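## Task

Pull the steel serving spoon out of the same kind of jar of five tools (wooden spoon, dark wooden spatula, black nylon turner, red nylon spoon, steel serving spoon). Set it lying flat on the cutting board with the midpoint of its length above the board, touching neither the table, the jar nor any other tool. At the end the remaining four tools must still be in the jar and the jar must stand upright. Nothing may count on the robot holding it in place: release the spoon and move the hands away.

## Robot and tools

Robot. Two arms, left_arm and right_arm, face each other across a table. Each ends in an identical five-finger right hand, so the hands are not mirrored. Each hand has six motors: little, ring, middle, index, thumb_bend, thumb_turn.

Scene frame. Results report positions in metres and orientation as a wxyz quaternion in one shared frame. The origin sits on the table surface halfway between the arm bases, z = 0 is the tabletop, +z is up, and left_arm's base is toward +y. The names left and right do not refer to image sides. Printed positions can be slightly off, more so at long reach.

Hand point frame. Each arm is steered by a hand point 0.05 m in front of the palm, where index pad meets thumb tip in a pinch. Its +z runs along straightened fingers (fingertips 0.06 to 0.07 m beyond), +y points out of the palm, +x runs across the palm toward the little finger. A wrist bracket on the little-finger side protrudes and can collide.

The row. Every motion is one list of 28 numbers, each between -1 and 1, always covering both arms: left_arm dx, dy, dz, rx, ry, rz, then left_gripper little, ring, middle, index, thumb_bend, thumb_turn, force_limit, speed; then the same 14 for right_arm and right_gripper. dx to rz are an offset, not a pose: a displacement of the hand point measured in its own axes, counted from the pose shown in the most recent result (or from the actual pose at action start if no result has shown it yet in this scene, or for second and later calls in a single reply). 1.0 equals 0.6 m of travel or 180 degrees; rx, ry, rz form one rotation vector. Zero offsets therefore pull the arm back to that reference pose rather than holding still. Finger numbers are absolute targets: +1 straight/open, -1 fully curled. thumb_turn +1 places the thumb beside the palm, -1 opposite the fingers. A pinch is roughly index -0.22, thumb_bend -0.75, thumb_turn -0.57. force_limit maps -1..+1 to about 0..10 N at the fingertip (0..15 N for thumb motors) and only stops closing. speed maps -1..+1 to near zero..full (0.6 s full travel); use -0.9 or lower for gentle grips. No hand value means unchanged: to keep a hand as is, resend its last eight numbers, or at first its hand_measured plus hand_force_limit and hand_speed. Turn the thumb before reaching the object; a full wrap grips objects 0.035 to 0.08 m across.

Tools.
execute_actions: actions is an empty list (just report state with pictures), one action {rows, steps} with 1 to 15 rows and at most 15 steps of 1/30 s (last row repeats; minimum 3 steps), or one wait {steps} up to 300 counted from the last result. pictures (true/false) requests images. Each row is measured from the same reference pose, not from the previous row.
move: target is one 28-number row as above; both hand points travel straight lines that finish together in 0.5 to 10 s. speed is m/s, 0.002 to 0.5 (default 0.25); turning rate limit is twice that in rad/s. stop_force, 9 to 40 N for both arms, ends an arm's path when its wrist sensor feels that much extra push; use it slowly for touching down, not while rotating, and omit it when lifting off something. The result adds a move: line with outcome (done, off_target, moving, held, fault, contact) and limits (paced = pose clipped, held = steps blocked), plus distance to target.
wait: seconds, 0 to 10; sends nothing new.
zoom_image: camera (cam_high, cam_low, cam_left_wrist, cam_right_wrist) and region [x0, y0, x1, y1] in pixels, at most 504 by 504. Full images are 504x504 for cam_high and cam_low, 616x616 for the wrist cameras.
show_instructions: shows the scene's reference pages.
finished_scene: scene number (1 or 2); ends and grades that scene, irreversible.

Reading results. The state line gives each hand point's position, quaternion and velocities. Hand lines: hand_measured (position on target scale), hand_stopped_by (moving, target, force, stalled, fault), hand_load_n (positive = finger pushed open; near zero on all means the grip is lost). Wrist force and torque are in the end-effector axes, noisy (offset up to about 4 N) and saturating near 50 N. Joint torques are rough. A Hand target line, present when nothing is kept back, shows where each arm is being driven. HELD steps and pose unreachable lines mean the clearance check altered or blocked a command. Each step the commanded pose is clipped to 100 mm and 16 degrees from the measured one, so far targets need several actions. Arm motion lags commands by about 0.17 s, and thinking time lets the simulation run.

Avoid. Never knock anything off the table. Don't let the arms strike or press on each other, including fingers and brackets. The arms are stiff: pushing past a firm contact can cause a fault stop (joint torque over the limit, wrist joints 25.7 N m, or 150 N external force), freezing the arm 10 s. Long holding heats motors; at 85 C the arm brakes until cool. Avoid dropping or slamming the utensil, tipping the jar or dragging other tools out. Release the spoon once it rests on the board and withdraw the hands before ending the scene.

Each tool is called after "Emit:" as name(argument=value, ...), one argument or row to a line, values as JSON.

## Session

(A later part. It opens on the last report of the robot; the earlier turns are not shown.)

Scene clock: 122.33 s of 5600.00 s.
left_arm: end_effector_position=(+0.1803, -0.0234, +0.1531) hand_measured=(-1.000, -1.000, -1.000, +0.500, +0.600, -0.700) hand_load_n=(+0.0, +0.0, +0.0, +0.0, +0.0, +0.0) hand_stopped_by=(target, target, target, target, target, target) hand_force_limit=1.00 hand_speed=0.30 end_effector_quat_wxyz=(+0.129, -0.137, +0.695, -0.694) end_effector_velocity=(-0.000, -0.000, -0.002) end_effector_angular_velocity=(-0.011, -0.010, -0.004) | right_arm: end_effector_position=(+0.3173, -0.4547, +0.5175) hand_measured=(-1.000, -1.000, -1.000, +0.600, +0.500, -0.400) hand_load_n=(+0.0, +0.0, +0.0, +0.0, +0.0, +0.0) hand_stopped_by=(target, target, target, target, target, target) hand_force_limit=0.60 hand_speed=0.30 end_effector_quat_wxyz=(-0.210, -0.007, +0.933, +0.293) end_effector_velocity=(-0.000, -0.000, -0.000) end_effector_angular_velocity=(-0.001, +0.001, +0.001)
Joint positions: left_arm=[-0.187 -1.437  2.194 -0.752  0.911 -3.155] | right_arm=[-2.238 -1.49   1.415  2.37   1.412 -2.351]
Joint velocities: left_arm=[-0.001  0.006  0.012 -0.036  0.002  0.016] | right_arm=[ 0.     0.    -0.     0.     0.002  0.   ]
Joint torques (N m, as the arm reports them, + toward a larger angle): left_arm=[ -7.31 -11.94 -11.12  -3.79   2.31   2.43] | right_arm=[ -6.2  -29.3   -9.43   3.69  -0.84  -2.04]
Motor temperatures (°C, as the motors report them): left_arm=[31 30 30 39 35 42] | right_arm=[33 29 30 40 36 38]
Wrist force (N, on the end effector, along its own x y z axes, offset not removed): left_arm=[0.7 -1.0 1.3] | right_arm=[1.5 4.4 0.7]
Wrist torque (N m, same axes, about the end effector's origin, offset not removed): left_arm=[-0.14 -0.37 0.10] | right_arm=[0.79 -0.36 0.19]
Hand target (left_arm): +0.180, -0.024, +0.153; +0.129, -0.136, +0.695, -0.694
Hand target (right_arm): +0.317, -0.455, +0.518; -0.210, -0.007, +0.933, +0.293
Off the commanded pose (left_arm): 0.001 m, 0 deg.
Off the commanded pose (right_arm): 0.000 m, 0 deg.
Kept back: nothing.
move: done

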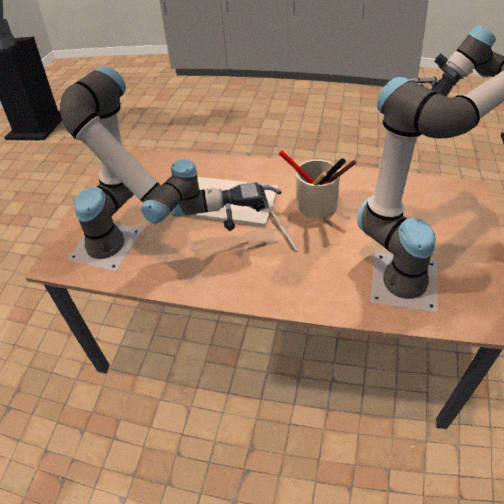

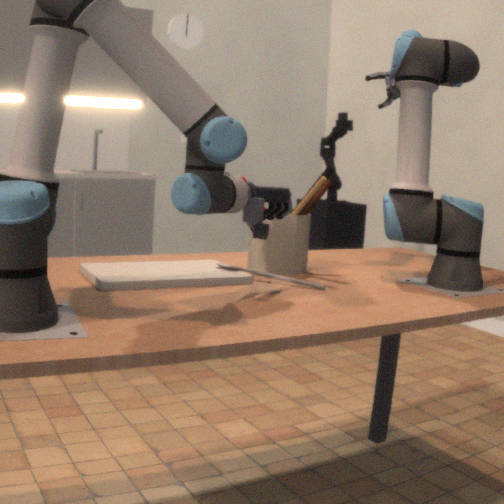

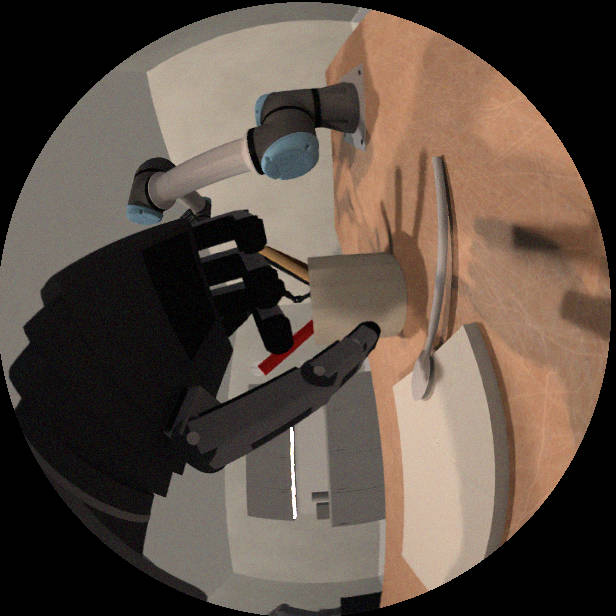

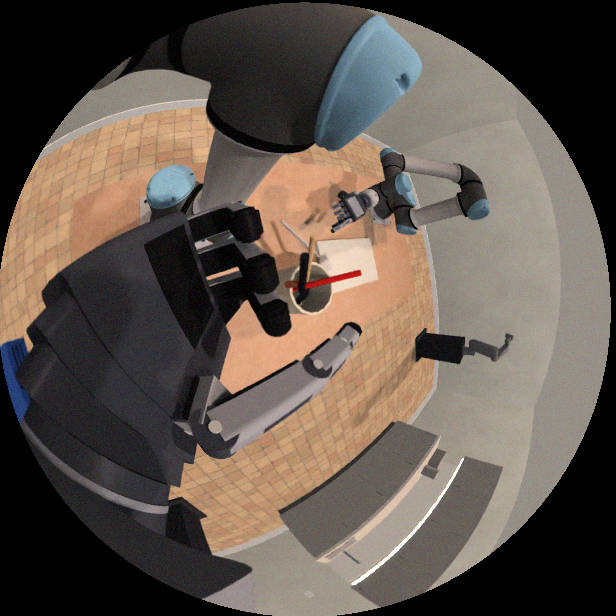

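Emit:
move(
  target=[0.1,0.13,0.05,-0.12,0,-0.19,-1,-1,-1,0.5,0.6,-0.7,1,0.3, 0,0,0,0,0,0,-1,-1,-1,0.6,0.5,-0.4,0.6,0.3],
  speed=0.12,
)

Emit:
zoom_image(
  camera="cam_high",
  region=[190,160,350,270],
)

Scene clock: 125.97 s of 5600.00 s.
left_arm: end_effector_position=(+0.1349, -0.0734, +0.0758) hand_measured=(-1.000, -1.000, -1.000, +0.500, +0.600, -0.700) hand_load_n=(+0.0, +0.0, +0.0, +0.0, +0.0, +0.0) hand_stopped_by=(target, target, target, target, target, target) hand_force_limit=1.00 hand_speed=0.30 end_effector_quat_wxyz=(+0.106, +0.355, -0.740, +0.561) end_effector_velocity=(-0.001, -0.001, -0.002) end_effector_angular_velocity=(+0.004, +0.014, -0.001) | right_arm: end_effector_position=(+0.3173, -0.4547, +0.5175) hand_measured=(-1.000, -1.000, -1.000, +0.600, +0.500, -0.400) hand_load_n=(+0.0, +0.0, +0.0, +0.0, +0.0, +0.0) hand_stopped_by=(target, target, target, target, target, target) hand_force_limit=0.60 hand_speed=0.30 end_effector_quat_wxyz=(-0.210, -0.007, +0.933, +0.293) end_effector_velocity=(+0.000, -0.000, -0.000) end_effector_angular_velocity=(-0.000, +0.000, -0.001)
Joint positions: left_arm=[-0.069 -1.226  1.899 -0.287  1.176 -3.931] | right_arm=[-2.238 -1.49   1.415  2.37   1.412 -2.351]
Joint velocities: left_arm=[ 0.005  0.005 -0.006  0.007  0.011 -0.012] | right_arm=[-0.001  0.    -0.    -0.     0.     0.   ]
Joint torques (N m, as the arm reports them, + toward a larger angle): left_arm=[  7.58 -21.13 -26.47   1.62   2.33  -2.32] | right_arm=[ -6.9  -29.62  -8.85   3.67  -0.5   -1.75]
Motor temperatures (°C, as the motors report them): left_arm=[31 30 30 39 35 42] | right_arm=[33 29 30 40 36 38]
Wrist force (N, on the end effector, along its own x y z axes, offset not removed): left_arm=[-0.6 -1.6 1.5] | right_arm=[0.8 1.1 3.3]
Wrist torque (N m, same axes, about the end effector's origin, offset not removed): left_arm=[-0.24 -0.18 0.06] | right_arm=[0.18 -0.35 -0.02]
Hand target (left_arm): +0.135, -0.074, +0.076; -0.107, -0.355, +0.740, -0.560
Hand target (right_arm): +0.317, -0.455, +0.518; -0.210, -0.007, +0.933, +0.293
Off the commanded pose (left_arm): 0.000 m, 0 deg.
Off the commanded pose (right_arm): 0.000 m, 0 deg.
Kept back: nothing.
move: done

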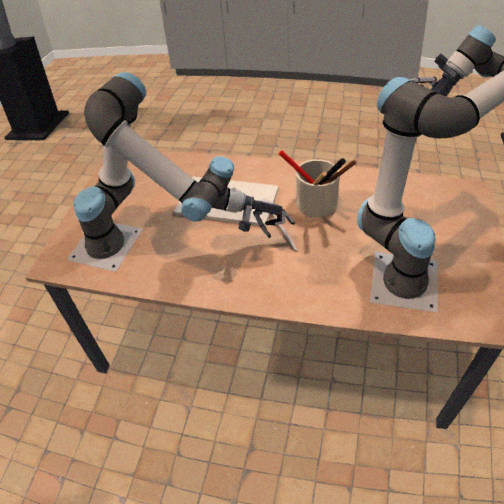

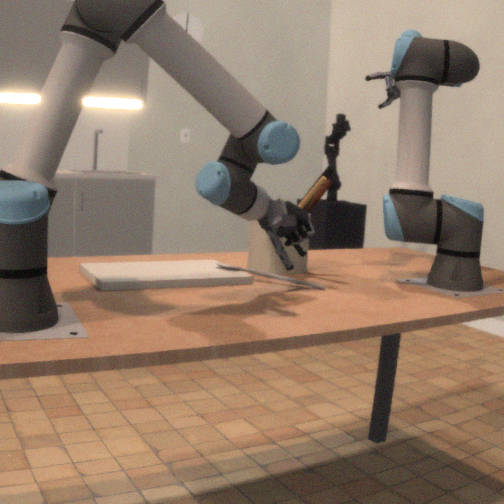

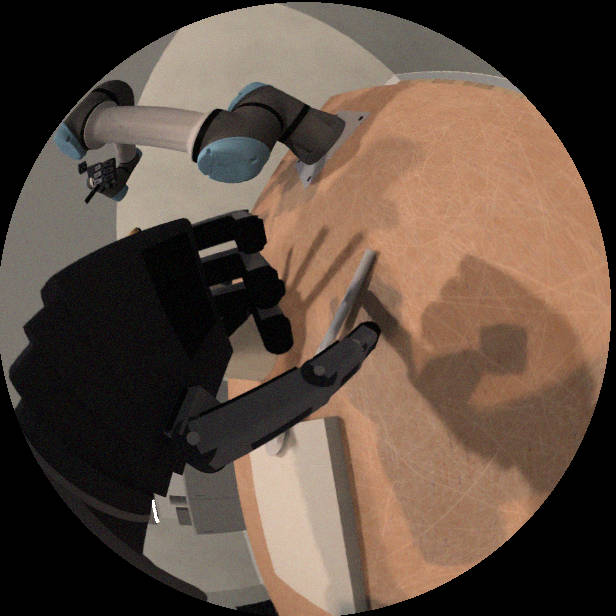

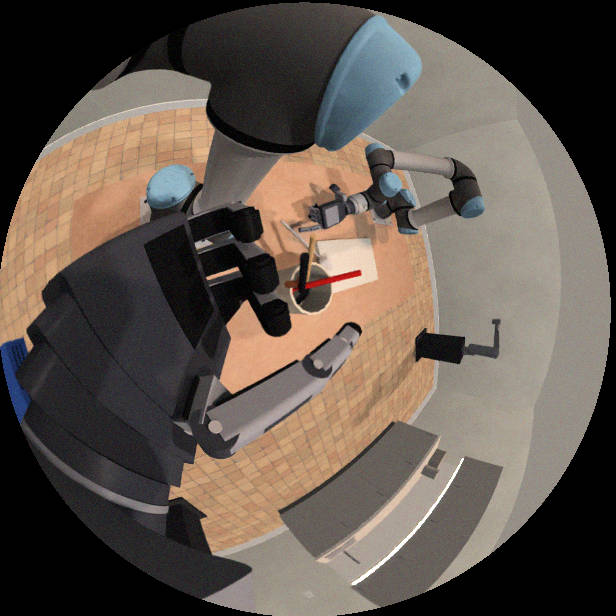

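Region (190, 160, 350, 270) of cam_high's 504x504 image, scaled by 3.150, with more detail than that image has; it fills the top 346 rows of this view, and the rest is white.

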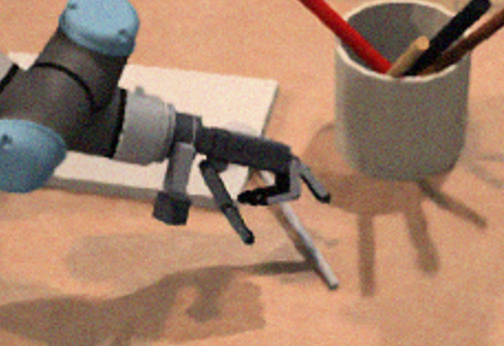

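Emit:
move(
  target=[-0.098,0.008,0.008,0,0,0,-1,-1,-1,0.5,0.6,-0.7,1,0.3, 0,0,0,0,0,0,-1,-1,-1,0.6,0.5,-0.4,0.6,0.3],
  speed=0.04,
)

Emit:
zoom_image(
  camera="cam_high",
  region=[190,160,350,270],
)

Emit:
zoom_image(
  camera="cam_low",
  region=[200,190,340,300],
)

Scene clock: 128.10 s of 5600.00 s.
left_arm: end_effector_position=(+0.1754, -0.0534, +0.0380) hand_measured=(-1.000, -1.000, -1.000, +0.500, +0.600, -0.700) hand_load_n=(+0.0, +0.0, +0.0, +0.0, +0.0, +0.0) hand_stopped_by=(target, target, target, target, target, target) hand_force_limit=1.00 hand_speed=0.30 end_effector_quat_wxyz=(+0.106, +0.355, -0.740, +0.561) end_effector_velocity=(+0.002, +0.001, -0.001) end_effector_angular_velocity=(-0.003, +0.002, +0.002) | right_arm: end_effector_position=(+0.3173, -0.4547, +0.5175) hand_measured=(-1.000, -1.000, -1.000, +0.600, +0.500, -0.400) hand_load_n=(+0.0, +0.0, +0.0, +0.0, +0.0, +0.0) hand_stopped_by=(target, target, target, target, target, target) hand_force_limit=0.60 hand_speed=0.30 end_effector_quat_wxyz=(-0.210, -0.007, +0.933, +0.293) end_effector_velocity=(-0.000, -0.000, -0.000) end_effector_angular_velocity=(-0.000, +0.000, -0.001)
Joint positions: left_arm=[ 0.024 -1.188  1.97  -0.408  1.262 -3.894] | right_arm=[-2.238 -1.49   1.415  2.37   1.412 -2.351]
Joint velocities: left_arm=[ 0.006  0.     0.003 -0.006  0.004 -0.   ] | right_arm=[-0.001 -0.     0.    -0.     0.     0.001]
Joint torques (N m, as the arm reports them, + toward a larger angle): left_arm=[  6.49 -20.72  -9.07  -3.18   2.61   2.69] | right_arm=[ -6.06 -29.24  -9.02   3.63  -0.59  -1.91]
Motor temperatures (°C, as the motors report them): left_arm=[31 30 30 39 35 42] | right_arm=[33 29 30 40 36 38]
Wrist force (N, on the end effector, along its own x y z axes, offset not removed): left_arm=[0.5 -1.4 1.1] | right_arm=[1.6 2.8 1.8]
Wrist torque (N m, same axes, about the end effector's origin, offset not removed): left_arm=[-0.19 -0.35 0.10] | right_arm=[0.48 -0.53 0.08]
Hand target (left_arm): +0.176, -0.053, +0.038; -0.106, -0.355, +0.740, -0.561
Hand target (right_arm): +0.317, -0.455, +0.518; -0.210, -0.007, +0.933, +0.293
Off the commanded pose (left_arm): 0.000 m, 0 deg.
Off the commanded pose (right_arm): 0.000 m, 0 deg.
Kept back: nothing.
move: done

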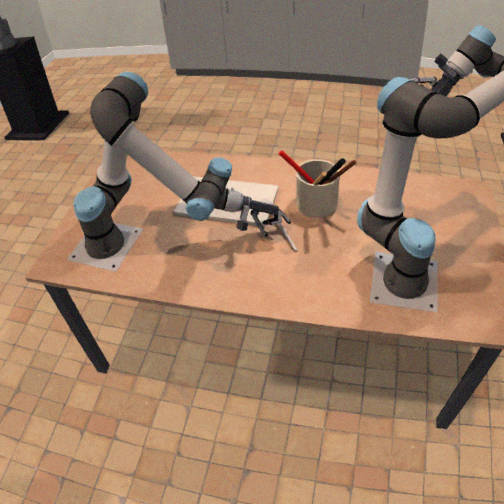

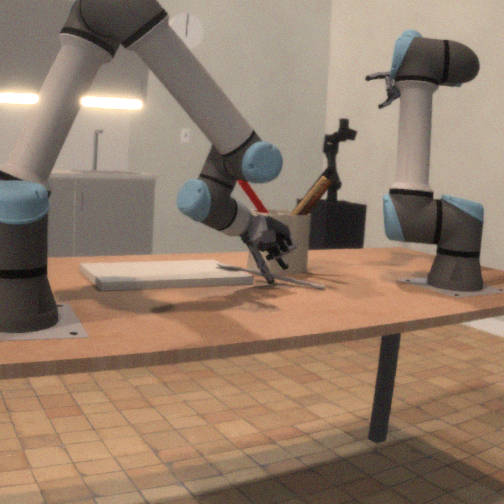

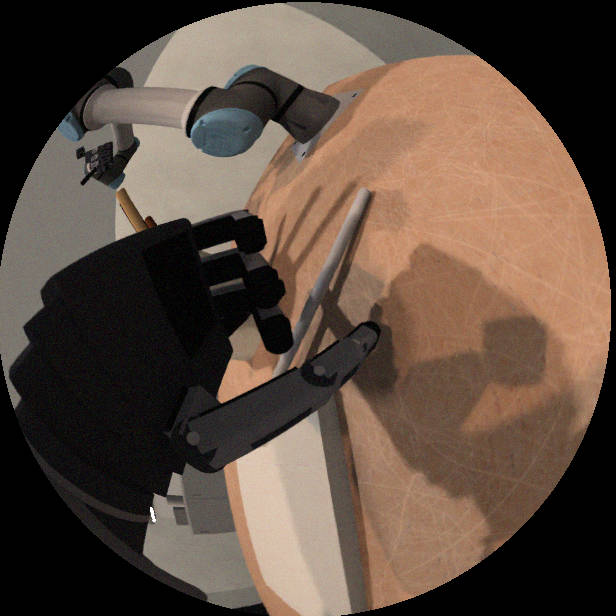

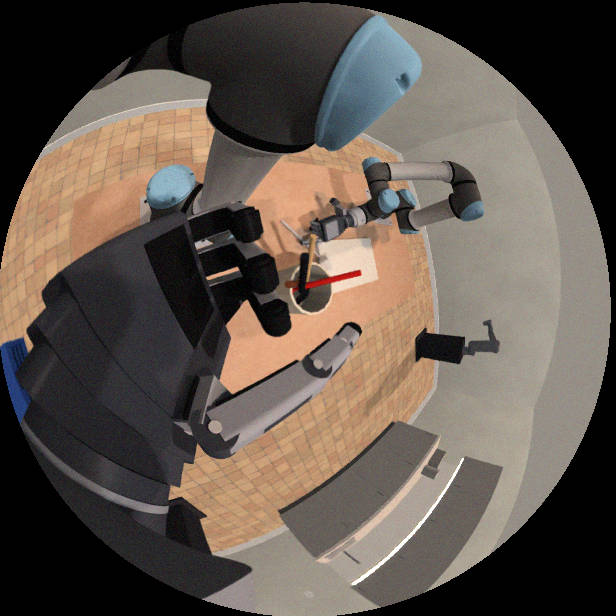

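Region (190, 160, 350, 270) of cam_high's 504x504 image, scaled by 3.150, with more detail than that image has; it fills the top 346 rows of this view, and the rest is white.

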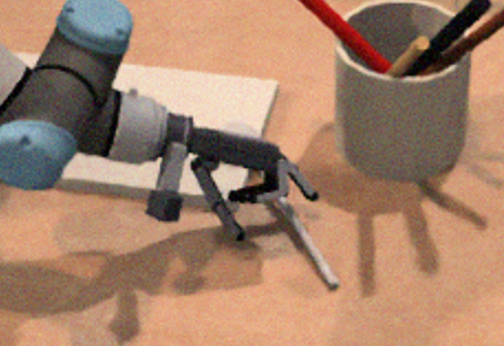

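Region (200, 190, 340, 300) of cam_low's 504x504 image, scaled by 3.600, with more detail than that image has; it fills the top 396 rows of this view, and the rest is white.

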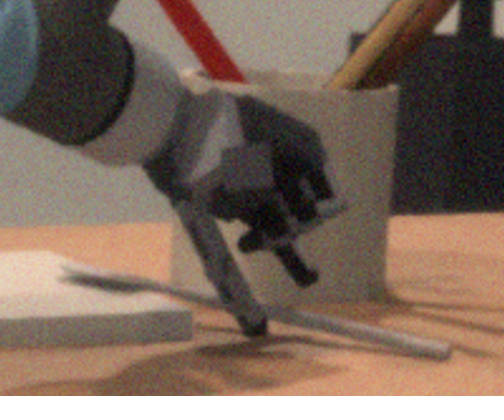

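Emit:
move(
  target=[-0.012,0.012,0.03,0,0,0,-1,-1,-1,0.4,0.0,-0.7,1,0.3, 0,0,0,0,0,0,-1,-1,-1,0.6,0.5,-0.4,0.6,0.3],
  speed=0.03,
)

Emit:
zoom_image(
  camera="cam_low",
  region=[200,190,340,300],
)

Emit:
zoom_image(
  camera="cam_high",
  region=[220,180,320,260],
)

Scene clock: 129.40 s of 5600.00 s.
left_arm: end_effector_position=(+0.1803, -0.0657, +0.0226) hand_measured=(-1.000, -1.000, -1.000, +0.400, +0.000, -0.700) hand_load_n=(+0.0, +0.0, +0.0, +0.0, +0.0, +0.0) hand_stopped_by=(target, target, target, target, target, target) hand_force_limit=1.00 hand_speed=0.30 end_effector_quat_wxyz=(+0.106, +0.355, -0.740, +0.561) end_effector_velocity=(+0.000, -0.002, -0.002) end_effector_angular_velocity=(+0.000, -0.002, -0.001) | right_arm: end_effector_position=(+0.3173, -0.4547, +0.5175) hand_measured=(-1.000, -1.000, -1.000, +0.600, +0.500, -0.400) hand_load_n=(+0.0, +0.0, +0.0, +0.0, +0.0, +0.0) hand_stopped_by=(target, target, target, target, target, target) hand_force_limit=0.60 hand_speed=0.30 end_effector_quat_wxyz=(-0.210, -0.007, +0.933, +0.293) end_effector_velocity=(+0.000, -0.000, -0.000) end_effector_angular_velocity=(+0.000, +0.001, -0.002)
Joint positions: left_arm=[ 0.038 -1.136  1.942 -0.433  1.275 -3.888] | right_arm=[-2.238 -1.49   1.415  2.37   1.412 -2.351]
Joint velocities: left_arm=[ 0.001  0.007 -0.004 -0.004  0.002  0.003] | right_arm=[-0.001  0.     0.     0.    -0.001  0.002]
Joint torques (N m, as the arm reports them, + toward a larger angle): left_arm=[  6.64 -22.95 -23.78  -3.13   2.3    2.34] | right_arm=[ -5.82 -29.16  -9.02   3.72  -0.54  -2.11]
Motor temperatures (°C, as the motors report them): left_arm=[31 30 30 39 35 42] | right_arm=[33 29 30 40 36 38]
Wrist force (N, on the end effector, along its own x y z axes, offset not removed): left_arm=[0.2 -0.3 1.0] | right_arm=[1.8 1.6 3.4]
Wrist torque (N m, same axes, about the end effector's origin, offset not removed): left_arm=[0.00 -0.30 0.15] | right_arm=[0.10 -0.66 0.16]
Hand target (left_arm): +0.180, -0.066, +0.022; -0.106, -0.355, +0.740, -0.561
Hand target (right_arm): +0.317, -0.455, +0.518; -0.210, -0.007, +0.933, +0.293
Off the commanded pose (left_arm): 0.000 m, 0 deg.
Off the commanded pose (right_arm): 0.000 m, 0 deg.
Kept back: nothing.
move: done

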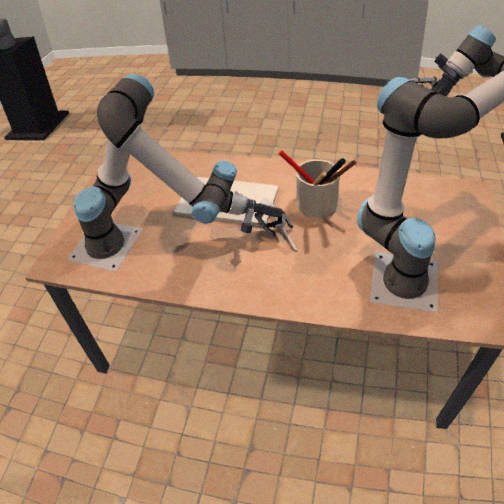

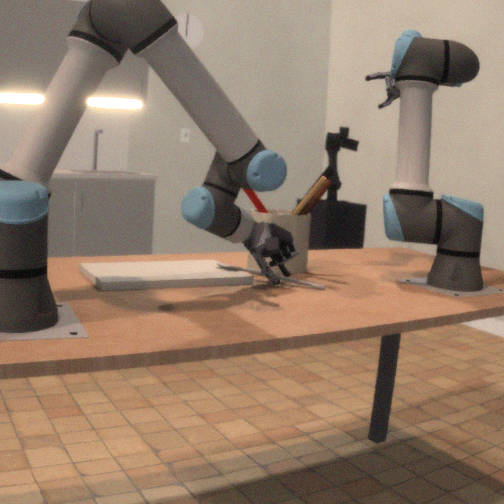

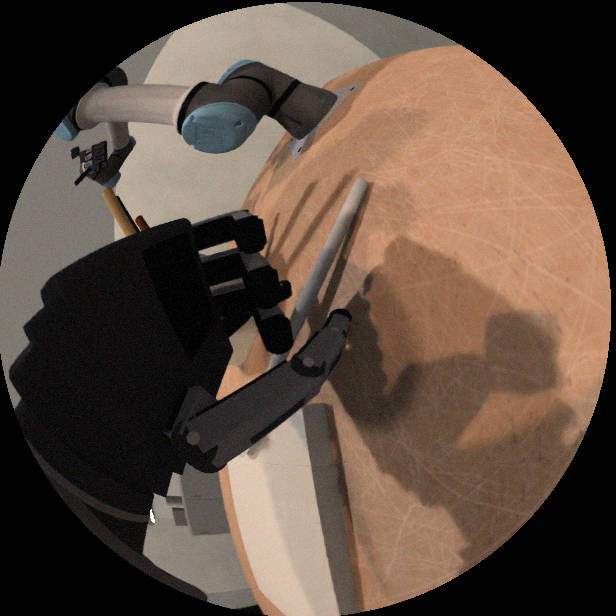

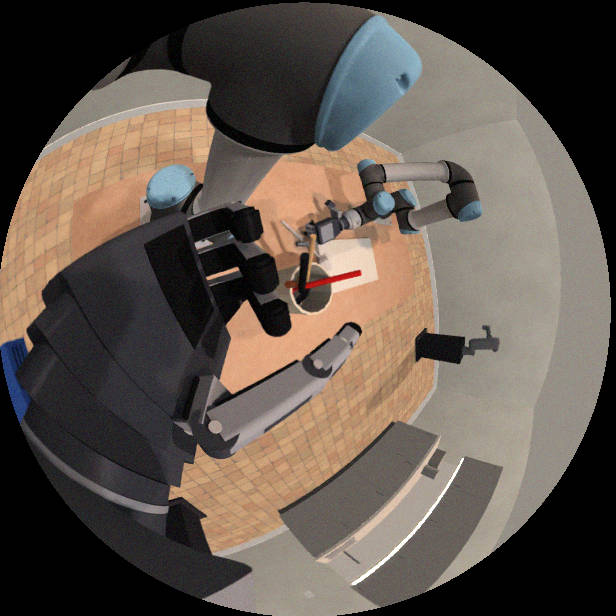

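Region (200, 190, 340, 300) of cam_low's 504x504 image, scaled by 3.600, with more detail than that image has; it fills the top 396 rows of this view, and the rest is white.

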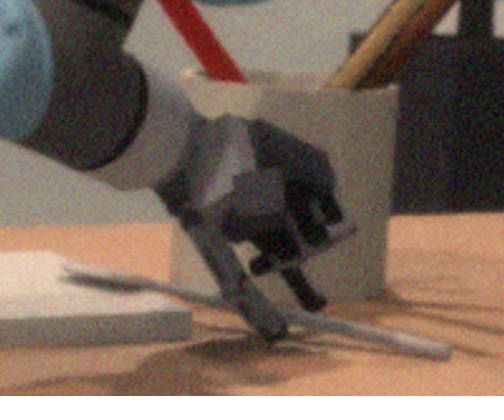

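Region (220, 180, 320, 260) of cam_high's 504x504 image, scaled by 5.040, with more detail than that image has; it fills the top 403 rows of this view, and the rest is white.

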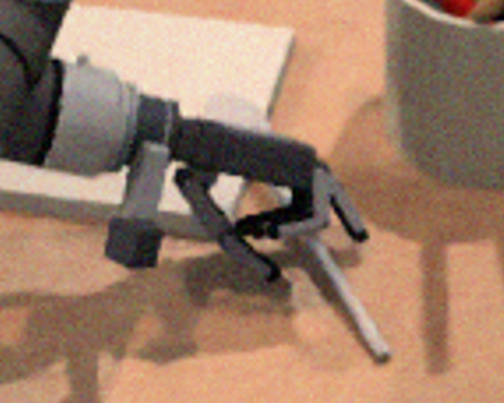

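Emit:
move(
  target=[-0.009,0.009,0.005,0,0,0,-1,-1,-1,0.4,0.0,-0.7,1,0.3, 0,0,0,0,0,0,-1,-1,-1,0.6,0.5,-0.4,0.6,0.3],
  speed=0.01,
)

Emit:
move(
  target=[0,0,0,0,0,0,-1,-1,-1,-1,0.0,-0.7,0.6,-0.4, 0,0,0,0,0,0,-1,-1,-1,0.6,0.5,-0.4,0.6,0.3],
)

Emit:
zoom_image(
  camera="cam_low",
  region=[200,190,340,300],
)

Scene clock: 130.67 s of 5600.00 s.
left_arm: end_effector_position=(+0.1814, -0.0657, +0.0149) hand_measured=(-1.000, -1.000, -1.000, +0.400, -0.008, -0.702) hand_load_n=(+0.0, +0.0, +0.0, +0.0, -18.0, -16.5) hand_stopped_by=(target, target, target, target, target, target) hand_force_limit=1.00 hand_speed=0.30 end_effector_quat_wxyz=(+0.106, +0.355, -0.740, +0.561) end_effector_velocity=(+0.000, +0.001, -0.003) end_effector_angular_velocity=(+0.002, -0.001, -0.001) | right_arm: end_effector_position=(+0.3173, -0.4547, +0.5175) hand_measured=(-1.000, -1.000, -1.000, +0.600, +0.500, -0.400) hand_load_n=(+0.0, +0.0, +0.0, +0.0, +0.0, +0.0) hand_stopped_by=(target, target, target, target, target, target) hand_force_limit=0.60 hand_speed=0.30 end_effector_quat_wxyz=(-0.210, -0.007, +0.933, +0.293) end_effector_velocity=(-0.000, -0.001, -0.000) end_effector_angular_velocity=(-0.001, +0.003, +0.000)
Joint positions: left_arm=[ 0.041 -1.122  1.946 -0.453  1.278 -3.887] | right_arm=[-2.238 -1.49   1.415  2.37   1.412 -2.351]
Joint velocities: left_arm=[ 0.001  0.006  0.002 -0.006  0.001  0.002] | right_arm=[-0.     0.001  0.     0.     0.002  0.002]
Joint torques (N m, as the arm reports them, + toward a larger angle): left_arm=[6.84 2.   6.5  1.35 2.96 2.96] | right_arm=[ -5.86 -28.92  -9.41   3.61  -0.67  -1.72]
Motor temperatures (°C, as the motors report them): left_arm=[31 30 30 39 35 42] | right_arm=[33 29 30 40 36 38]
Wrist force (N, on the end effector, along its own x y z axes, offset not removed): left_arm=[19.8 -31.9 -19.6] | right_arm=[0.2 2.7 1.7]
Wrist torque (N m, same axes, about the end effector's origin, offset not removed): left_arm=[-1.07 -0.42 -0.40] | right_arm=[0.31 -0.31 0.06]
Hand target (left_arm): +0.181, -0.066, +0.014; -0.106, -0.355, +0.740, -0.561
Hand target (right_arm): +0.317, -0.455, +0.518; -0.210, -0.007, +0.933, +0.293
Off the commanded pose (left_arm): 0.001 m, 0 deg.
Off the commanded pose (right_arm): 0.000 m, 0 deg.
Kept back: nothing.
move: done

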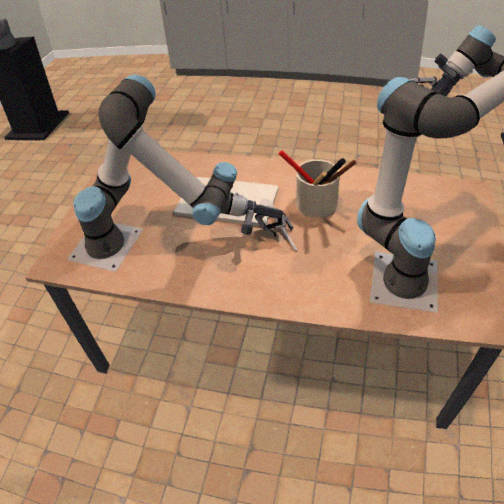

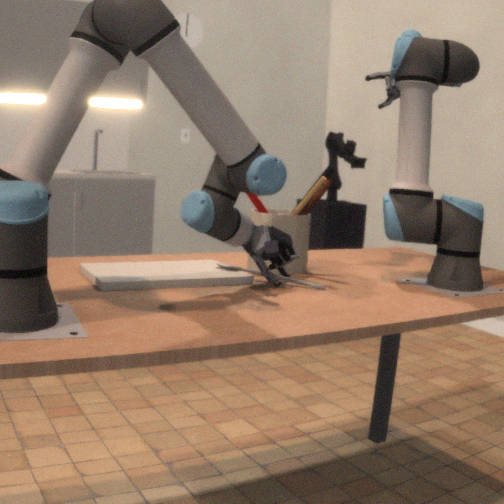

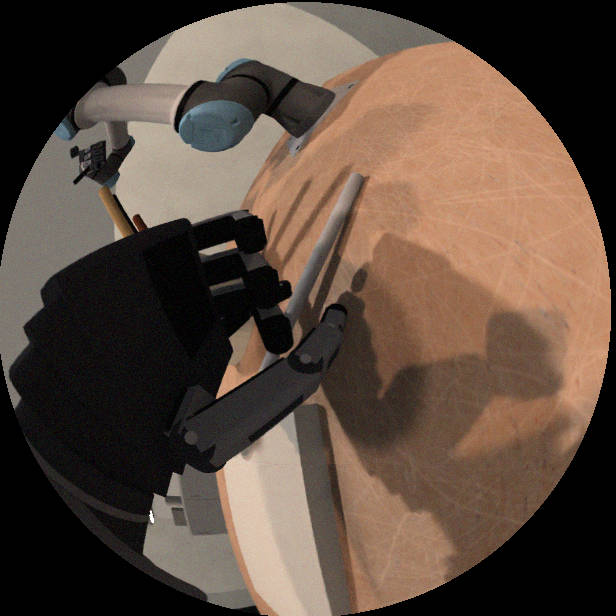

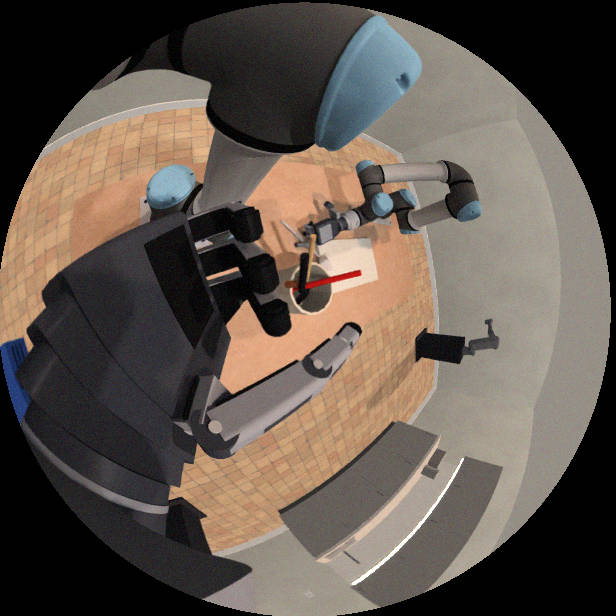

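Scene clock: 131.63 s of 5600.00 s.
left_arm: end_effector_position=(+0.1814, -0.0657, +0.0149) hand_measured=(-1.000, -1.000, -1.000, -0.292, -0.010, -0.702) hand_load_n=(+0.0, +0.0, +0.0, +2.5, -18.0, -17.0) hand_stopped_by=(target, target, target, force, target, target) hand_force_limit=0.60 hand_speed=-0.40 end_effector_quat_wxyz=(+0.106, +0.355, -0.740, +0.561) end_effector_velocity=(-0.002, -0.001, +0.001) end_effector_angular_velocity=(-0.001, -0.001, -0.004) | right_arm: end_effector_position=(+0.3173, -0.4547, +0.5175) hand_measured=(-1.000, -1.000, -1.000, +0.600, +0.500, -0.400) hand_load_n=(+0.0, +0.0, +0.0, +0.0, +0.0, +0.0) hand_stopped_by=(target, target, target, target, target, target) hand_force_limit=0.60 hand_speed=0.30 end_effector_quat_wxyz=(-0.210, -0.007, +0.933, +0.293) end_effector_velocity=(-0.000, +0.000, +0.000) end_effector_angular_velocity=(-0.001, +0.001, -0.001)
Joint positions: left_arm=[ 0.041 -1.122  1.946 -0.452  1.278 -3.887] | right_arm=[-2.238 -1.49   1.415  2.37   1.412 -2.351]
Joint velocities: left_arm=[-0.002 -0.    -0.001  0.     0.001  0.001] | right_arm=[ 0.    -0.001  0.    -0.     0.     0.002]
Joint torques (N m, as the arm reports them, + toward a larger angle): left_arm=[ -8.03 -17.67  -0.7    6.08   0.04   1.64] | right_arm=[ -7.09 -29.27  -8.92   3.44  -0.78  -1.63]
Motor temperatures (°C, as the motors report them): left_arm=[31 30 30 39 35 42] | right_arm=[33 29 30 40 36 38]
Wrist force (N, on the end effector, along its own x y z axes, offset not removed): left_arm=[21.1 -32.2 -17.2] | right_arm=[1.2 1.3 2.0]
Wrist torque (N m, same axes, about the end effector's origin, offset not removed): left_arm=[-0.97 -0.48 -0.28] | right_arm=[0.14 -0.41 -0.01]
Hand target (left_arm): +0.181, -0.066, +0.015; -0.106, -0.355, +0.740, -0.561
Hand target (right_arm): +0.317, -0.455, +0.518; -0.210, -0.007, +0.933, +0.293
Off the commanded pose (left_arm): 0.000 m, 0 deg.
Off the commanded pose (right_arm): 0.000 m, 0 deg.
Kept back: nothing.
move: done

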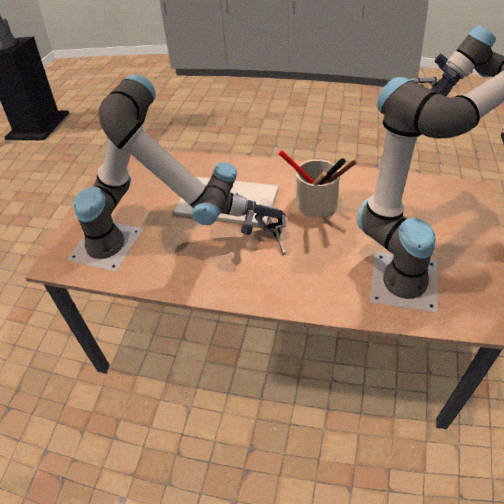

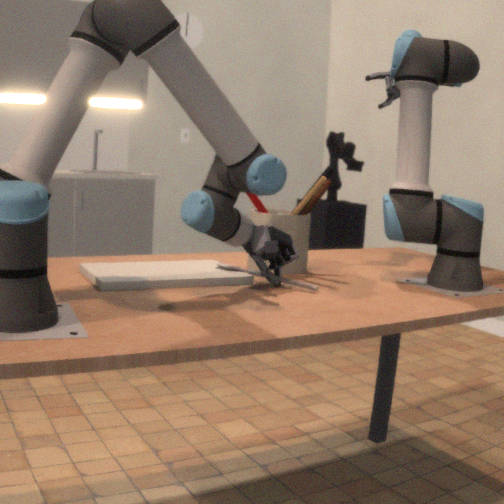

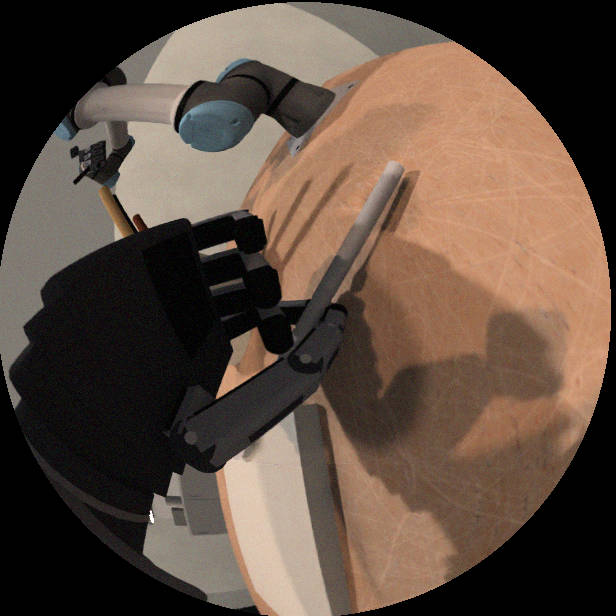

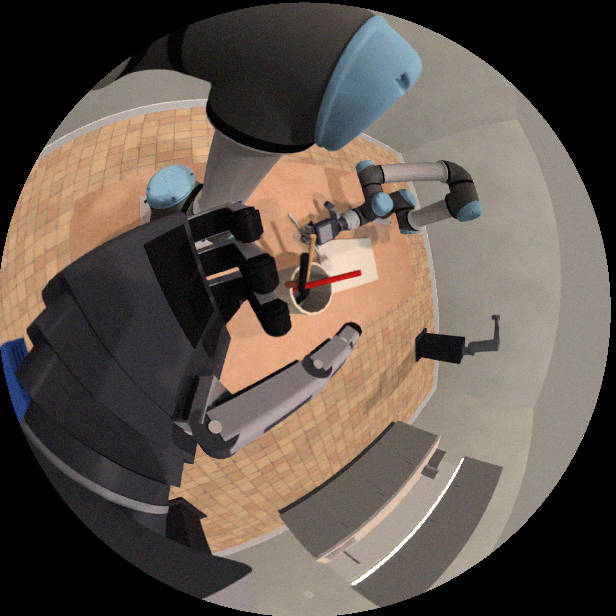

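Region (200, 190, 340, 300) of cam_low's 504x504 image, scaled by 3.600, with more detail than that image has; it fills the top 396 rows of this view, and the rest is white.

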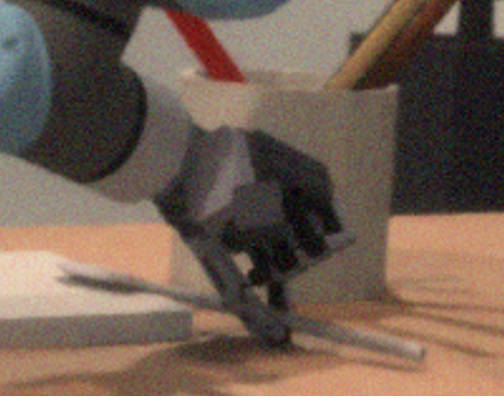

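Pinched rod against thumb. Ease up 5 mm while squeezing, then lift.

Emit:
move(
  target=[0.006,-0.006,-0.003,0,0,0,-1,-1,-1,-0.95,-0.5,-0.7,1,-0.4, 0,0,0,0,0,0,-1,-1,-1,0.6,0.5,-0.4,0.6,0.3],
  speed=0.01,
)

Emit:
move(
  target=[0.076,-0.075,-0.041,0,0,0,-1,-1,-1,-0.95,-0.5,-0.7,1,-0.4, 0,0,0,0,0,0,-1,-1,-1,0.6,0.5,-0.4,0.6,0.3],
  speed=0.03,
)

Scene clock: 132.63 s of 5600.00 s.
left_arm: end_effector_position=(+0.1807, -0.0659, +0.0199) hand_measured=(-1.000, -1.000, -1.000, -0.552, -0.226, -0.700) hand_load_n=(+0.0, +0.0, +0.0, +9.0, +15.5, -4.5) hand_stopped_by=(target, target, target, force, force, target) hand_force_limit=1.00 hand_speed=-0.40 end_effector_quat_wxyz=(+0.106, +0.355, -0.740, +0.561) end_effector_velocity=(-0.001, +0.000, +0.002) end_effector_angular_velocity=(+0.002, +0.001, -0.002) | right_arm: end_effector_position=(+0.3173, -0.4547, +0.5175) hand_measured=(-1.000, -1.000, -1.000, +0.600, +0.500, -0.400) hand_load_n=(+0.0, +0.0, +0.0, +0.0, +0.0, +0.0) hand_stopped_by=(target, target, target, target, target, target) hand_force_limit=0.60 hand_speed=0.30 end_effector_quat_wxyz=(-0.210, -0.007, +0.933, +0.293) end_effector_velocity=(+0.000, +0.000, -0.000) end_effector_angular_velocity=(+0.001, +0.000, -0.001)
Joint positions: left_arm=[ 0.039 -1.131  1.943 -0.44   1.276 -3.888] | right_arm=[-2.238 -1.49   1.415  2.37   1.412 -2.351]
Joint velocities: left_arm=[-0.002 -0.004 -0.001  0.007  0.    -0.001] | right_arm=[ 0.001  0.001 -0.     0.    -0.001  0.001]
Joint torques (N m, as the arm reports them, + toward a larger angle): left_arm=[ -7.7  -47.74 -24.32   1.81  -2.26  -2.24] | right_arm=[ -5.67 -29.44  -8.94   3.53  -0.72  -1.71]
Motor temperatures (°C, as the motors report them): left_arm=[31 30 30 39 35 42] | right_arm=[33 29 30 40 36 38]
Wrist force (N, on the end effector, along its own x y z axes, offset not removed): left_arm=[-0.8 -1.6 1.3] | right_arm=[0.5 2.4 1.3]
Wrist torque (N m, same axes, about the end effector's origin, offset not removed): left_arm=[-0.27 -0.24 0.07] | right_arm=[0.53 -0.24 0.15]
Hand target (left_arm): +0.181, -0.066, +0.020; -0.106, -0.355, +0.740, -0.561
Hand target (right_arm): +0.317, -0.455, +0.518; -0.210, -0.007, +0.933, +0.293
Off the commanded pose (left_arm): 0.000 m, 0 deg.
Off the commanded pose (right_arm): 0.000 m, 0 deg.
Kept back: nothing.
move: done

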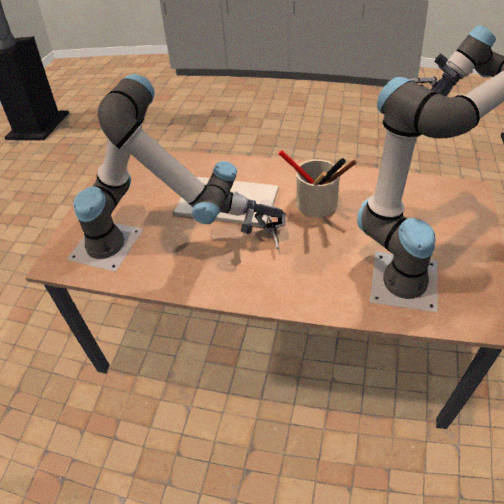

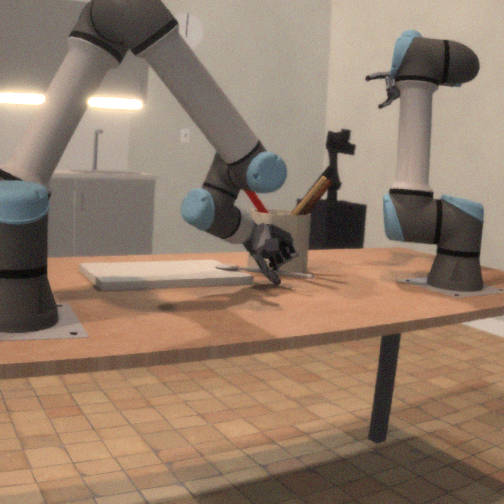

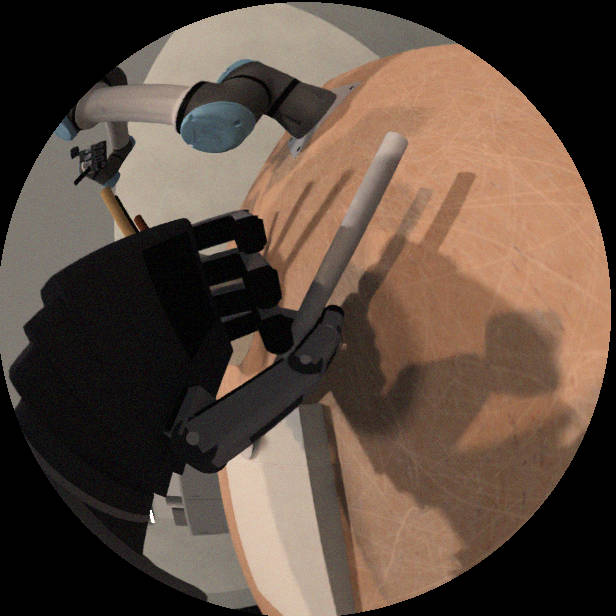

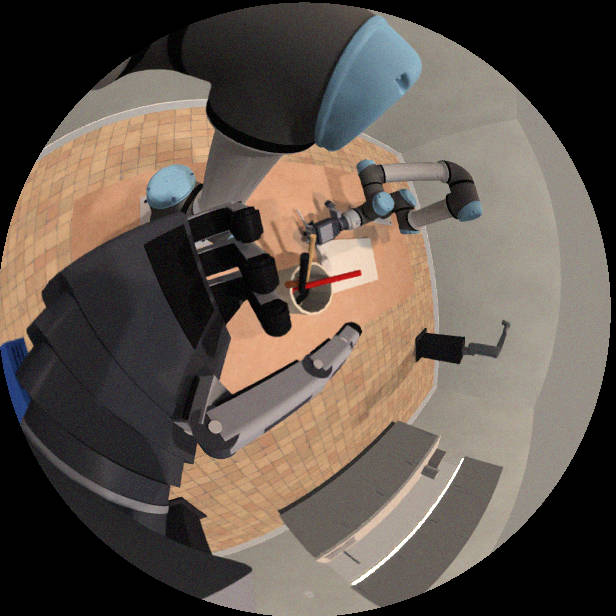

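Scene clock: 135.30 s of 5600.00 s.
left_arm: end_effector_position=(+0.1708, -0.0675, +0.0875) hand_measured=(-1.000, -1.000, -1.000, -0.552, -0.226, -0.700) hand_load_n=(+0.0, +0.0, +0.0, +9.0, +15.5, -4.5) hand_stopped_by=(target, target, target, force, force, target) hand_force_limit=1.00 hand_speed=-0.40 end_effector_quat_wxyz=(+0.106, +0.355, -0.740, +0.561) end_effector_velocity=(-0.000, -0.000, +0.004) end_effector_angular_velocity=(-0.002, +0.001, +0.001) | right_arm: end_effector_position=(+0.3173, -0.4547, +0.5175) hand_measured=(-1.000, -1.000, -1.000, +0.600, +0.500, -0.400) hand_load_n=(+0.0, +0.0, +0.0, +0.0, +0.0, +0.0) hand_stopped_by=(target, target, target, target, target, target) hand_force_limit=0.60 hand_speed=0.30 end_effector_quat_wxyz=(-0.210, -0.007, +0.933, +0.293) end_effector_velocity=(-0.000, +0.000, +0.000) end_effector_angular_velocity=(-0.000, -0.000, +0.000)
Joint positions: left_arm=[ 0.015 -1.244  1.887 -0.268  1.254 -3.897] | right_arm=[-2.238 -1.49   1.415  2.37   1.412 -2.351]
Joint velocities: left_arm=[-0.    -0.005 -0.003  0.006 -0.001 -0.002] | right_arm=[ 0. -0. -0.  0. -0. -0.]
Joint torques (N m, as the arm reports them, + toward a larger angle): left_arm=[ -7.24 -46.68 -25.09   1.93  -2.14  -2.3 ] | right_arm=[ -7.33 -29.41  -9.11   3.51  -0.74  -1.98]
Motor temperatures (°C, as the motors report them): left_arm=[31 30 30 39 35 42] | right_arm=[33 29 30 40 36 38]
Wrist force (N, on the end effector, along its own x y z axes, offset not removed): left_arm=[-1.1 0.1 2.3] | right_arm=[1.2 2.1 1.4]
Wrist torque (N m, same axes, about the end effector's origin, offset not removed): left_arm=[-0.17 -0.11 0.11] | right_arm=[0.46 -0.40 0.05]
Hand target (left_arm): +0.171, -0.068, +0.088; -0.106, -0.355, +0.740, -0.561
Hand target (right_arm): +0.317, -0.455, +0.518; -0.210, -0.007, +0.933, +0.293
Off the commanded pose (left_arm): 0.000 m, 0 deg.
Off the commanded pose (right_arm): 0.000 m, 0 deg.
Kept back: nothing.
move: done

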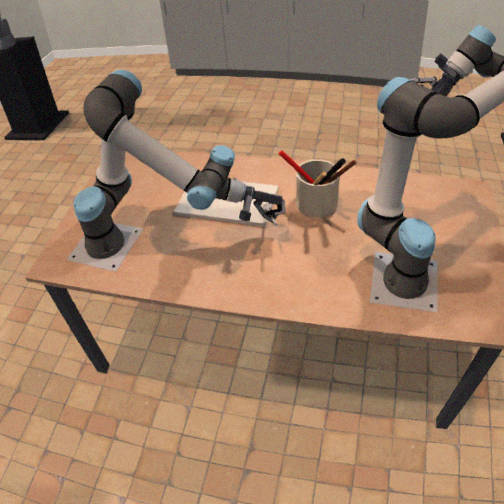

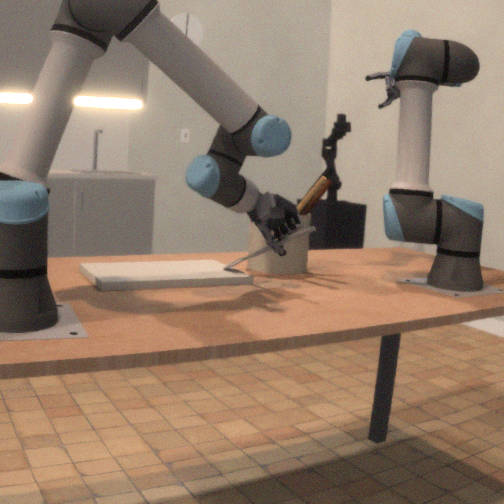

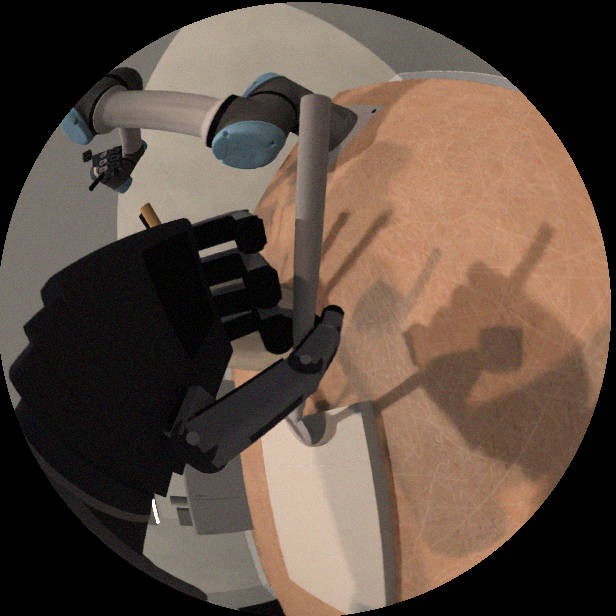

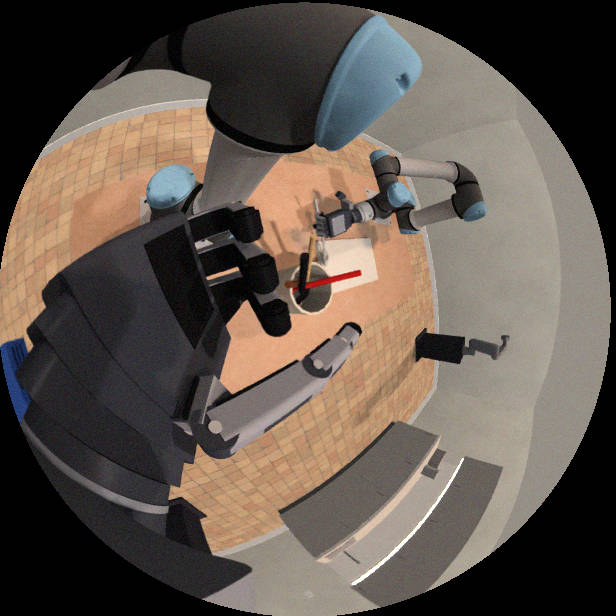

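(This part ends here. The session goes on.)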